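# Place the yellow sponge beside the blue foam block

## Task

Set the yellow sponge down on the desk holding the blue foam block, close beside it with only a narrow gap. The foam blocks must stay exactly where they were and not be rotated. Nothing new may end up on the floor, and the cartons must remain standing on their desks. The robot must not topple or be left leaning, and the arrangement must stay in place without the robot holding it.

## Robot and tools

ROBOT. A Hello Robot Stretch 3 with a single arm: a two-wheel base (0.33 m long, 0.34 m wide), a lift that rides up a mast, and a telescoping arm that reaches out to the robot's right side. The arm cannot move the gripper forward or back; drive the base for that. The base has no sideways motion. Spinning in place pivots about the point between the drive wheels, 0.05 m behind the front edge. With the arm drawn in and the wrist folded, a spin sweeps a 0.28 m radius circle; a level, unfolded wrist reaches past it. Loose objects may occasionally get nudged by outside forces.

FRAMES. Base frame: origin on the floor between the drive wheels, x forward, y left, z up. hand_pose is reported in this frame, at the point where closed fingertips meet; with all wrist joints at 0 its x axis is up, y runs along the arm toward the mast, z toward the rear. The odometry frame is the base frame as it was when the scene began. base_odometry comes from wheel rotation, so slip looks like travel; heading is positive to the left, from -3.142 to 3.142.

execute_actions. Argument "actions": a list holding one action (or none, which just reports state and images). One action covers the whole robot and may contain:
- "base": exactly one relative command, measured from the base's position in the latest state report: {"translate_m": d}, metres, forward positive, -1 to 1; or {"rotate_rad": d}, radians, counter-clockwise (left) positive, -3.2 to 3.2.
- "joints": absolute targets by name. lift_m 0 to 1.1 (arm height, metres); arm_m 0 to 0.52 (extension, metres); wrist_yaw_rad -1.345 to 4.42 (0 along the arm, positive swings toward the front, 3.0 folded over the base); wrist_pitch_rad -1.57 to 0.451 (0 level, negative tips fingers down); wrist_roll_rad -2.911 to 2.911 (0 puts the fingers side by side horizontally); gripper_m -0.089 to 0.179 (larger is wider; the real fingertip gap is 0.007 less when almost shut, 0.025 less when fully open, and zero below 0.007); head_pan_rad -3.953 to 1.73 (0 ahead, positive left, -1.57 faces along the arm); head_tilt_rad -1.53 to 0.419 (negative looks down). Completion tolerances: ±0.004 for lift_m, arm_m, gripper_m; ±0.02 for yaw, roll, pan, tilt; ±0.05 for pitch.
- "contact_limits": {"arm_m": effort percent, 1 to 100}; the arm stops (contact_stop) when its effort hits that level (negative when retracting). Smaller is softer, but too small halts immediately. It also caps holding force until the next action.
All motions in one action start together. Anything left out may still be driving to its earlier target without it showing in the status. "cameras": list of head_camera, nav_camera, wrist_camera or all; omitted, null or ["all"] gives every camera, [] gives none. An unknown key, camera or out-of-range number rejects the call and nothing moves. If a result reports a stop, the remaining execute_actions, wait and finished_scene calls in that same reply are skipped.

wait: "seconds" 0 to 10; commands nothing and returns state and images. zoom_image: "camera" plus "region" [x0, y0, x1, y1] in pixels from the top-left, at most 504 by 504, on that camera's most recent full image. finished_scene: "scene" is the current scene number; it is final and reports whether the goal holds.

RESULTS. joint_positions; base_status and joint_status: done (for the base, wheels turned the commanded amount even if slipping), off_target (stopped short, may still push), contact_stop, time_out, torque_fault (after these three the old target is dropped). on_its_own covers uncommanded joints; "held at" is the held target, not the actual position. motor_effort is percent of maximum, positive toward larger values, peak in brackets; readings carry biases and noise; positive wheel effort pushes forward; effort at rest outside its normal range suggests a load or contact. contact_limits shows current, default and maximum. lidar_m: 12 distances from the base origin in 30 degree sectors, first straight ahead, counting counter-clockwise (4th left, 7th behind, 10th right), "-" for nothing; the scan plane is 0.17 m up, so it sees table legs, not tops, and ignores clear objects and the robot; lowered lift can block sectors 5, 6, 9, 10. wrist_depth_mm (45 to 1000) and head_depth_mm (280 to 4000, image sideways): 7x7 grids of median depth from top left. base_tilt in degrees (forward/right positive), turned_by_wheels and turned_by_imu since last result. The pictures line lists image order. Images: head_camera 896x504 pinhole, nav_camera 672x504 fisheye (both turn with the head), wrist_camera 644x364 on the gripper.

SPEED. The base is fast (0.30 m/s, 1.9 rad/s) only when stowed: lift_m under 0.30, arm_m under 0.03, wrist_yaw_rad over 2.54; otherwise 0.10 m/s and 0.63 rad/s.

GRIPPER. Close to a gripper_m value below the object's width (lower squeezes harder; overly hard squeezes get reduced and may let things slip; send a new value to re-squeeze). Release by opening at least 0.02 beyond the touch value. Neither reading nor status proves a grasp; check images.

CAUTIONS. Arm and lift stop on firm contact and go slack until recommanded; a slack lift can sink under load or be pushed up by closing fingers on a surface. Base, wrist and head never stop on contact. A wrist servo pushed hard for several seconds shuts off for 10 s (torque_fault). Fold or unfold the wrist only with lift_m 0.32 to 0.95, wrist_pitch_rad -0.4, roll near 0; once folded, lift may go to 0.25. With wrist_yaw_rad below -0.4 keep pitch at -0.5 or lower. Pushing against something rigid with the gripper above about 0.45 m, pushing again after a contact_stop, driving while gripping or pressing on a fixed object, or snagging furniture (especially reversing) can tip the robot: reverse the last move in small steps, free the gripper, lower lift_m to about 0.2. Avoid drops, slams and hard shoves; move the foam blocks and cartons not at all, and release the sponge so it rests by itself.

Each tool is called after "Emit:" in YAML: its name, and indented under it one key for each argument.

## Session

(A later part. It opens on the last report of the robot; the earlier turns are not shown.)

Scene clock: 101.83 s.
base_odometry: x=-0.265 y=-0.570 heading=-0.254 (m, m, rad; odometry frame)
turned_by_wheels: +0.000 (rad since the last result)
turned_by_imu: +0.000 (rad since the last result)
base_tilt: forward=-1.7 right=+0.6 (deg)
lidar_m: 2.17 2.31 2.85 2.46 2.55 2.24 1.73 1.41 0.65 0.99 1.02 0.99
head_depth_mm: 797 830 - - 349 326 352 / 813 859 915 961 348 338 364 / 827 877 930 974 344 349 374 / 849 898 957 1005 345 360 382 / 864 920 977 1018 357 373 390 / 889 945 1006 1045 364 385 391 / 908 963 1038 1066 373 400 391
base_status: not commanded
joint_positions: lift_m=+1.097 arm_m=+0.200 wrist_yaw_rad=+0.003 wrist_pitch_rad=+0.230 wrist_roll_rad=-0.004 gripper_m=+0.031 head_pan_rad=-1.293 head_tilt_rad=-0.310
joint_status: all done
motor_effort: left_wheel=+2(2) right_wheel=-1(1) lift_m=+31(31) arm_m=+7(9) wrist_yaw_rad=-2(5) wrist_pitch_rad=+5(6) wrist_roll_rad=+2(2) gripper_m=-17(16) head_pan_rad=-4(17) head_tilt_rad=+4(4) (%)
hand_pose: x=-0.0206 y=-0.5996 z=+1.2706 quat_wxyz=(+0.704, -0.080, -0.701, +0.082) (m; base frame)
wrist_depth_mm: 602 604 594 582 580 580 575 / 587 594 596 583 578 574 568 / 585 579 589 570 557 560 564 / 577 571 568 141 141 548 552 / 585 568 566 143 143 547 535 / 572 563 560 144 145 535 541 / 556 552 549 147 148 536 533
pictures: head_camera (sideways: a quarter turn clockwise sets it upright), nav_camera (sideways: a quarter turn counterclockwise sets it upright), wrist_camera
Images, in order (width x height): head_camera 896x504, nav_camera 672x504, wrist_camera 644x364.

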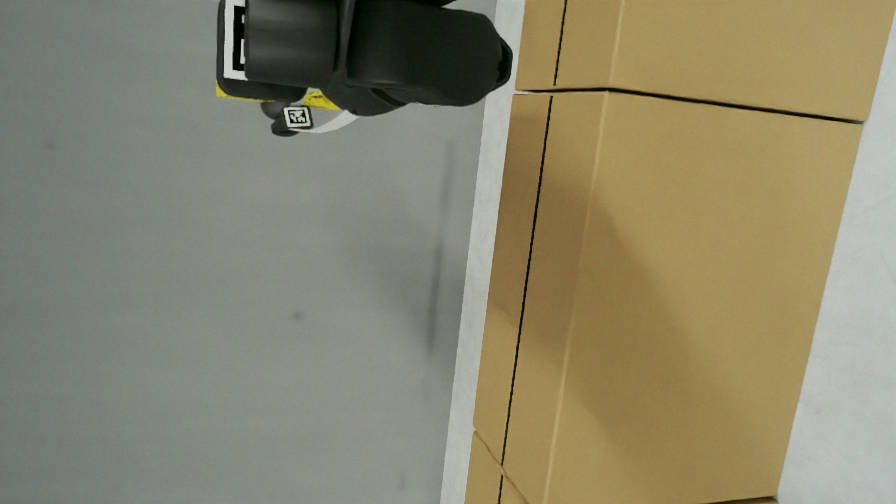

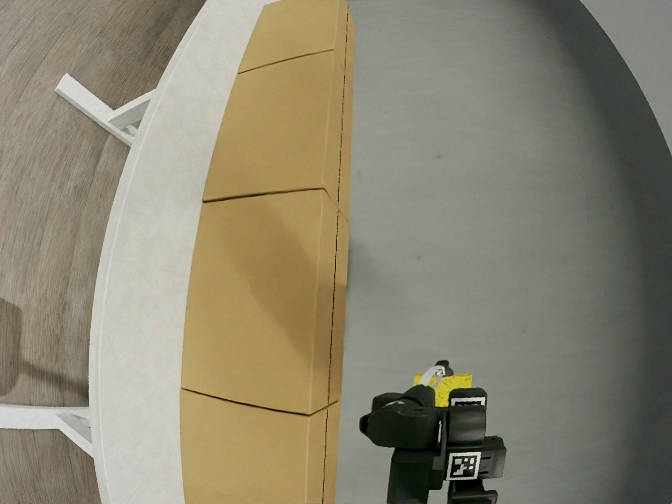

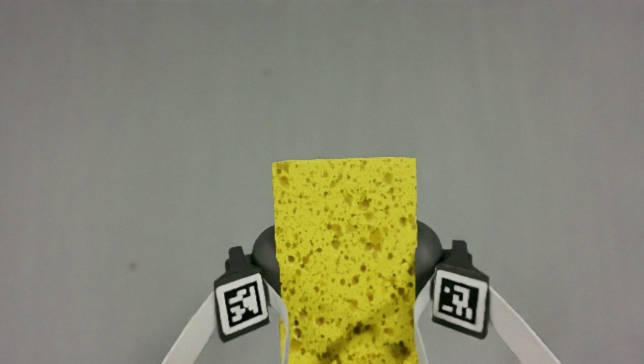

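Emit:
execute_actions:
  actions:
    - {"joints":{"arm_m":0.42,"wrist_pitch_rad":0.0}}
  cameras: []

Emit:
execute_actions:
  actions:
    - {"joints":{"wrist_pitch_rad":-0.7}}
  cameras: ["wrist_camera","nav_camera"]

Scene clock: 105.33 s.
base_odometry: x=-0.265 y=-0.570 heading=-0.254 (m, m, rad; odometry frame)
turned_by_wheels: +0.000 (rad since the last result)
turned_by_imu: +0.000 (rad since the last result)
base_tilt: forward=-1.7 right=+0.5 (deg)
lidar_m: 2.17 2.32 2.85 2.46 2.56 2.23 1.74 1.40 0.65 0.99 1.02 0.99
head_depth_mm: 794 832 - 937 350 326 351 / 814 858 906 961 347 337 363 / 832 877 931 978 344 349 373 / 849 900 957 1008 345 360 383 / 869 920 989 1017 357 373 390 / 890 939 1003 1043 364 387 392 / 908 964 1031 1063 373 399 390
base_status: not commanded
joint_positions: lift_m=+1.097 arm_m=+0.420 wrist_yaw_rad=+0.002 wrist_pitch_rad=-0.020 wrist_roll_rad=-0.004 gripper_m=+0.031 head_pan_rad=-1.293 head_tilt_rad=-0.310
joint_status: all done
motor_effort: left_wheel=+2(1) right_wheel=-1(1) lift_m=+31(31) arm_m=+7(7) wrist_yaw_rad=-1(3) wrist_pitch_rad=+5(6) wrist_roll_rad=+2(2) gripper_m=-17(18) head_pan_rad=-5(5) head_tilt_rad=+3(4) (%)
hand_pose: x=-0.0209 y=-0.8203 z=+1.2065 quat_wxyz=(+0.709, +0.008, -0.705, -0.006) (m; base frame)
wrist_depth_mm: 312 311 307 304 305 299 301 / 320 317 313 313 313 309 308 / 325 323 322 324 323 318 315 / 338 333 332 141 142 327 327 / 350 344 339 143 143 337 332 / 358 356 352 145 145 346 345 / 371 365 367 147 148 358 355
pictures: none
No camera images: the call's "cameras" was empty. Leave "cameras" out to get every camera's image.

Scene clock: 106.53 s.
base_odometry: x=-0.265 y=-0.570 heading=-0.254 (m, m, rad; odometry frame)
turned_by_wheels: +0.000 (rad since the last result)
turned_by_imu: +0.000 (rad since the last result)
base_tilt: forward=-1.7 right=+0.6 (deg)
lidar_m: 2.18 2.31 2.84 2.46 2.56 2.24 1.74 1.41 0.65 0.99 1.02 1.00
head_depth_mm: 795 837 - 932 349 326 351 / 812 856 912 707 347 337 364 / 829 876 936 978 343 349 373 / 849 897 959 1007 345 361 382 / 867 925 981 1027 356 373 390 / 890 941 1009 1043 363 385 391 / 904 965 1034 1063 374 399 390
base_status: not commanded
joint_positions: lift_m=+1.097 arm_m=+0.420 wrist_yaw_rad=+0.002 wrist_pitch_rad=-0.711 wrist_roll_rad=-0.004 gripper_m=+0.031 head_pan_rad=-1.293 head_tilt_rad=-0.310
joint_status: all done
motor_effort: left_wheel=+2(2) right_wheel=-2(2) lift_m=+30(31) arm_m=+6(6) wrist_yaw_rad=-2(2) wrist_pitch_rad=+3(5) wrist_roll_rad=+2(2) gripper_m=-17(17) head_pan_rad=-4(4) head_tilt_rad=+4(4) (%)
hand_pose: x=-0.0212 y=-0.7430 z=+1.0501 quat_wxyz=(+0.665, +0.248, -0.661, -0.245) (m; base frame)
wrist_depth_mm: 318 318 319 321 322 327 329 / 359 363 366 369 368 373 374 / 404 395 398 383 374 368 351 / 356 349 336 141 142 317 309 / 311 304 302 143 143 279 274 / 275 270 272 144 145 254 249 / 247 244 234 147 148 228 226
pictures: nav_camera (sideways: a quarter turn counterclockwise sets it upright), wrist_camera
Images, in order (width x height): nav_camera 672x504, wrist_camera 644x364.

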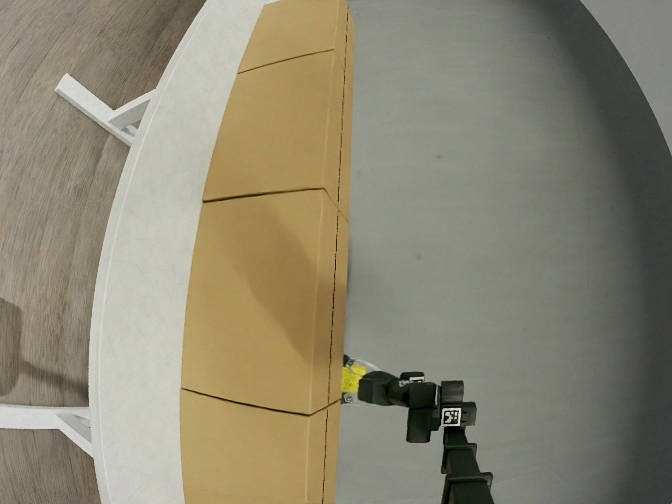

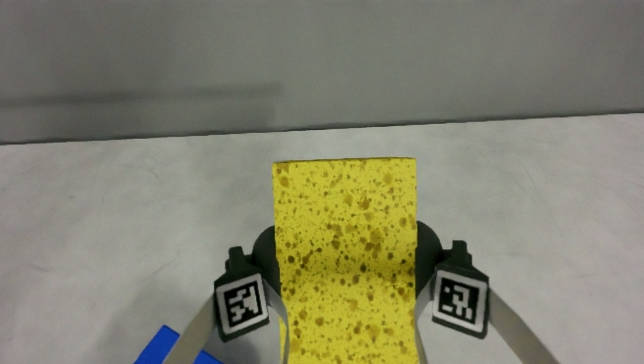

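Emit:
execute_actions:
  actions:
    - {"base":{"translate_m":-0.13},"joints":{"wrist_roll_rad":-1.57,"arm_m":0.47}}
  cameras: ["wrist_camera"]

Scene clock: 109.93 s.
base_odometry: x=-0.391 y=-0.537 heading=-0.254 (m, m, rad; odometry frame)
turned_by_wheels: +0.000 (rad since the last result)
turned_by_imu: +0.000 (rad since the last result)
base_tilt: forward=-1.8 right=+0.7 (deg)
lidar_m: 2.31 2.22 2.87 2.47 2.25 2.10 1.61 1.41 0.59 0.99 1.02 1.10
head_depth_mm: 795 834 - 933 349 325 350 / 814 860 913 767 347 335 362 / 830 879 936 979 344 346 369 / 849 899 962 1006 343 357 378 / 865 922 987 1022 356 370 387 / 886 945 1006 1044 362 385 391 / 908 965 1033 1062 373 398 390
base_status: done
joint_positions: lift_m=+1.097 arm_m=+0.470 wrist_yaw_rad=+0.002 wrist_pitch_rad=-0.712 wrist_roll_rad=-1.566 gripper_m=+0.031 head_pan_rad=-1.293 head_tilt_rad=-0.310
joint_status: all done
motor_effort: left_wheel=+2(1) right_wheel=-1(5) lift_m=+30(31) arm_m=+7(8) wrist_yaw_rad=-2(1) wrist_pitch_rad=+3(3) wrist_roll_rad=-2(3) gripper_m=-17(19) head_pan_rad=-4(4) head_tilt_rad=+4(4) (%)
hand_pose: x=-0.0209 y=-0.7930 z=+1.0500 quat_wxyz=(+0.937, +0.349, -0.001, +0.000) (m; base frame)
wrist_depth_mm: 158 179 220 282 325 271 234 / 159 181 223 284 335 277 238 / 160 182 224 288 343 282 244 / 162 185 227 141 142 289 247 / 162 186 224 143 143 297 254 / 164 188 217 144 145 292 257 / 166 189 242 147 148 324 265
pictures: wrist_camera
Images, in order (width x height): wrist_camera 644x364.

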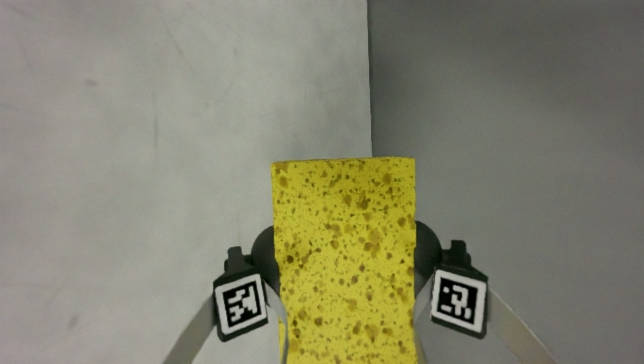

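Emit:
execute_actions:
  actions:
    - {"joints":{"wrist_pitch_rad":-1.48}}
  cameras: ["wrist_camera"]

Scene clock: 111.47 s.
base_odometry: x=-0.391 y=-0.537 heading=-0.254 (m, m, rad; odometry frame)
turned_by_wheels: +0.000 (rad since the last result)
turned_by_imu: +0.000 (rad since the last result)
base_tilt: forward=-1.8 right=+0.7 (deg)
lidar_m: 2.30 2.23 2.87 2.46 2.26 2.10 1.61 1.41 0.59 0.99 1.02 1.10
head_depth_mm: 793 837 - 941 350 325 351 / 812 857 916 958 346 335 362 / 831 881 930 977 344 346 370 / 848 900 959 1005 342 357 379 / 865 918 981 1015 356 370 386 / 886 946 1006 1046 363 385 391 / 910 965 1033 1060 373 398 390
base_status: not commanded
joint_positions: lift_m=+1.097 arm_m=+0.470 wrist_yaw_rad=+0.002 wrist_pitch_rad=-1.472 wrist_roll_rad=-1.566 gripper_m=+0.031 head_pan_rad=-1.293 head_tilt_rad=-0.310
joint_status: all done
motor_effort: left_wheel=+2(2) right_wheel=-1(1) lift_m=+30(30) arm_m=+6(6) wrist_yaw_rad=-1(2) wrist_pitch_rad=-3(2) wrist_roll_rad=-2(2) gripper_m=-17(18) head_pan_rad=-4(4) head_tilt_rad=+4(5) (%)
hand_pose: x=-0.0214 y=-0.6161 z=+0.9782 quat_wxyz=(+0.741, +0.671, -0.001, -0.001) (m; base frame)
wrist_depth_mm: 169 170 172 175 178 180 183 / 172 173 175 177 182 184 187 / 175 177 179 183 185 187 190 / 179 181 184 140 141 191 195 / 183 186 189 142 143 198 200 / 187 190 191 145 144 201 205 / 190 195 197 147 148 207 210
pictures: wrist_camera
Images, in order (width x height): wrist_camera 644x364.

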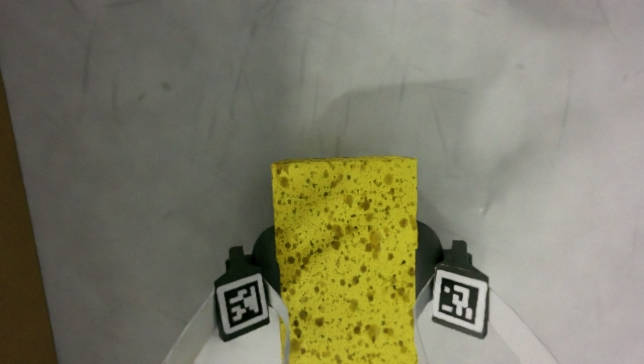

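Emit:
execute_actions:
  actions:
    - {"base":{"translate_m":0.06},"joints":{"wrist_pitch_rad":-1.54}}
  cameras: ["wrist_camera"]

Scene clock: 114.67 s.
base_odometry: x=-0.333 y=-0.553 heading=-0.254 (m, m, rad; odometry frame)
turned_by_wheels: +0.000 (rad since the last result)
turned_by_imu: -0.001 (rad since the last result)
base_tilt: forward=-1.6 right=+0.5 (deg)
lidar_m: 2.25 2.73 2.86 2.46 2.53 2.16 1.67 1.41 0.61 0.99 1.02 1.05
head_depth_mm: 796 832 - 939 349 325 351 / 811 860 918 950 346 335 362 / 831 883 934 977 344 346 370 / 850 898 956 1003 345 360 382 / 866 917 982 1017 356 372 389 / 886 942 1006 1045 364 385 391 / 910 967 1034 1065 373 399 390
base_status: done
joint_positions: lift_m=+1.097 arm_m=+0.470 wrist_yaw_rad=+0.002 wrist_pitch_rad=-1.532 wrist_roll_rad=-1.566 gripper_m=+0.031 head_pan_rad=-1.293 head_tilt_rad=-0.310
joint_status: all done
motor_effort: left_wheel=+1(6) right_wheel=-1(3) lift_m=+30(30) arm_m=+6(7) wrist_yaw_rad=-2(3) wrist_pitch_rad=-3(3) wrist_roll_rad=-2(2) gripper_m=-17(18) head_pan_rad=-4(4) head_tilt_rad=+4(4) (%)
hand_pose: x=-0.0214 y=-0.6006 z=+0.9786 quat_wxyz=(+0.721, +0.693, -0.001, -0.001) (m; base frame)
wrist_depth_mm: 175 176 175 175 175 158 174 / 179 180 179 178 180 178 178 / 183 184 184 183 183 182 182 / 183 189 188 141 141 186 186 / 182 194 192 143 143 192 191 / 180 197 198 145 145 196 195 / 177 203 204 147 148 201 200
pictures: wrist_camera
Images, in order (width x height): wrist_camera 644x364.

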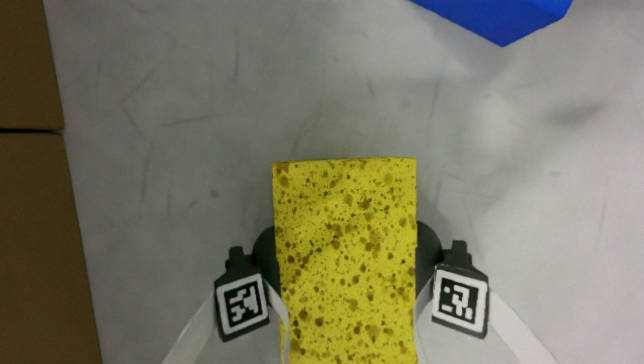

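Emit:
execute_actions:
  actions:
    - {"base":{"translate_m":0.055},"joints":{"wrist_roll_rad":-1.12,"arm_m":0.493}}
  cameras: ["wrist_camera"]

Scene clock: 118.47 s.
base_odometry: x=-0.280 y=-0.566 heading=-0.254 (m, m, rad; odometry frame)
turned_by_wheels: +0.000 (rad since the last result)
turned_by_imu: -0.001 (rad since the last result)
base_tilt: forward=-1.9 right=+0.6 (deg)
lidar_m: 2.19 2.33 2.86 2.46 2.55 2.22 1.72 1.41 0.64 0.99 1.02 1.01
head_depth_mm: 797 833 - 944 350 326 351 / 815 857 916 981 347 338 363 / 830 875 937 985 343 349 374 / 847 899 961 1007 345 361 382 / 868 922 980 1021 356 372 390 / 888 943 1006 1046 363 386 391 / 909 968 1035 1060 373 400 390
base_status: done
joint_positions: lift_m=+1.097 arm_m=+0.493 wrist_yaw_rad=+0.002 wrist_pitch_rad=-1.533 wrist_roll_rad=-1.126 gripper_m=+0.031 head_pan_rad=-1.293 head_tilt_rad=-0.310
joint_status: all done
motor_effort: left_wheel=+2(5) right_wheel=-1(3) lift_m=+30(30) arm_m=+6(7) wrist_yaw_rad=-2(3) wrist_pitch_rad=-2(3) wrist_roll_rad=+3(3) gripper_m=-18(17) head_pan_rad=-4(4) head_tilt_rad=+4(4) (%)
hand_pose: x=-0.0215 y=-0.6233 z=+0.9786 quat_wxyz=(+0.703, +0.677, -0.158, -0.153) (m; base frame)
wrist_depth_mm: 179 178 177 134 133 175 175 / 182 183 181 137 137 179 179 / 187 185 184 184 183 183 181 / 190 189 189 141 142 186 186 / 194 194 192 143 143 190 190 / 197 197 198 145 144 194 193 / 194 202 202 147 148 199 198
pictures: wrist_camera
Images, in order (width x height): wrist_camera 644x364.

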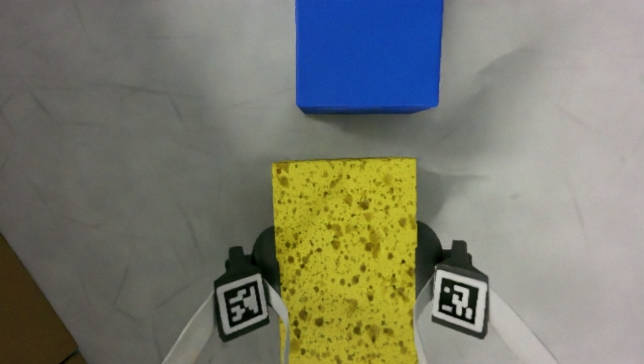

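Emit:
execute_actions:
  actions:
    - {"joints":{"arm_m":0.519}}
  cameras: ["wrist_camera"]

Scene clock: 119.97 s.
base_odometry: x=-0.280 y=-0.566 heading=-0.254 (m, m, rad; odometry frame)
turned_by_wheels: +0.000 (rad since the last result)
turned_by_imu: +0.000 (rad since the last result)
base_tilt: forward=-1.7 right=+0.6 (deg)
lidar_m: 2.19 2.32 2.86 2.46 2.55 2.21 1.72 1.41 0.64 0.98 1.02 1.01
head_depth_mm: 795 832 - 944 350 326 351 / 816 862 915 972 347 337 363 / 827 876 935 985 344 349 373 / 849 900 953 1006 345 360 382 / 866 918 981 1021 356 373 390 / 884 944 1009 1043 364 386 391 / 907 970 1033 1060 373 399 390
base_status: not commanded
joint_positions: lift_m=+1.097 arm_m=+0.519 wrist_yaw_rad=+0.002 wrist_pitch_rad=-1.533 wrist_roll_rad=-1.126 gripper_m=+0.031 head_pan_rad=-1.293 head_tilt_rad=-0.310
joint_status: all done
motor_effort: left_wheel=+1(1) right_wheel=-2(1) lift_m=+30(30) arm_m=+6(6) wrist_yaw_rad=-2(2) wrist_pitch_rad=-2(2) wrist_roll_rad=+3(3) gripper_m=-17(18) head_pan_rad=-4(4) head_tilt_rad=+5(4) (%)
hand_pose: x=-0.0215 y=-0.6492 z=+0.9786 quat_wxyz=(+0.702, +0.677, -0.158, -0.153) (m; base frame)
wrist_depth_mm: 179 178 176 134 176 176 176 / 182 182 179 137 178 179 178 / 186 186 185 139 184 183 182 / 190 188 188 141 141 187 185 / 195 194 192 143 143 190 189 / 199 197 197 145 145 194 193 / 203 202 203 147 148 201 198
pictures: wrist_camera
Images, in order (width x height): wrist_camera 644x364.

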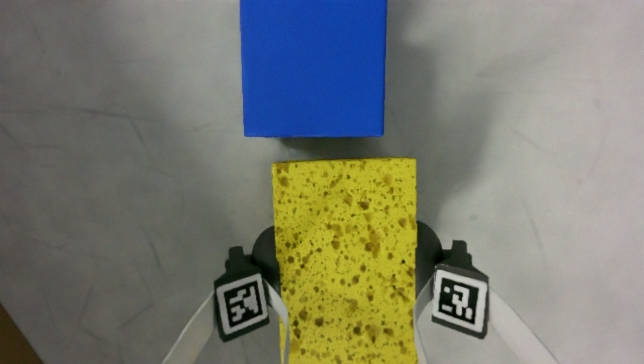

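Emit:
execute_actions:
  actions:
    - {"joints":{"gripper_m":0.125}}
  cameras: ["wrist_camera"]

Scene clock: 121.60 s.
base_odometry: x=-0.280 y=-0.566 heading=-0.254 (m, m, rad; odometry frame)
turned_by_wheels: +0.000 (rad since the last result)
turned_by_imu: +0.000 (rad since the last result)
base_tilt: forward=-1.8 right=+0.5 (deg)
lidar_m: 2.19 2.33 2.85 2.45 2.56 2.22 1.72 1.41 0.64 0.99 1.02 1.00
head_depth_mm: 796 831 - 942 349 326 352 / 813 856 912 971 348 337 363 / 829 877 934 983 344 349 372 / 851 900 959 1003 345 360 382 / 869 922 980 1021 356 373 390 / 886 943 1003 1049 363 385 392 / 905 965 1033 1063 373 399 390
base_status: not commanded
joint_positions: lift_m=+1.097 arm_m=+0.519 wrist_yaw_rad=+0.002 wrist_pitch_rad=-1.533 wrist_roll_rad=-1.126 gripper_m=+0.125 head_pan_rad=-1.293 head_tilt_rad=-0.310
joint_status: all done
motor_effort: left_wheel=+2(2) right_wheel=-1(1) lift_m=+30(30) arm_m=+6(7) wrist_yaw_rad=-2(1) wrist_pitch_rad=-3(2) wrist_roll_rad=+3(3) gripper_m=+0(100) head_pan_rad=-4(5) head_tilt_rad=+4(4) (%)
hand_pose: x=-0.0215 y=-0.6492 z=+0.9786 quat_wxyz=(+0.702, +0.677, -0.158, -0.153) (m; base frame)
wrist_depth_mm: 179 178 177 134 176 177 175 / 182 182 180 136 181 180 178 / 185 186 185 139 183 183 181 / 189 190 189 142 143 186 186 / 194 193 193 146 146 190 190 / 198 197 197 148 149 - 193 / 202 203 202 152 152 199 198
pictures: wrist_camera
Images, in order (width x height): wrist_camera 644x364.

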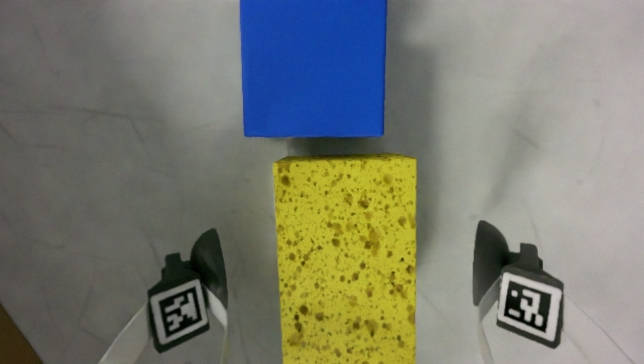

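The sponge is resting free on the desk, about 1 cm from the blue block, and the fingers are clear of it.

Emit:
finished_scene:
  scene: 2

The scene is finished: the task was done.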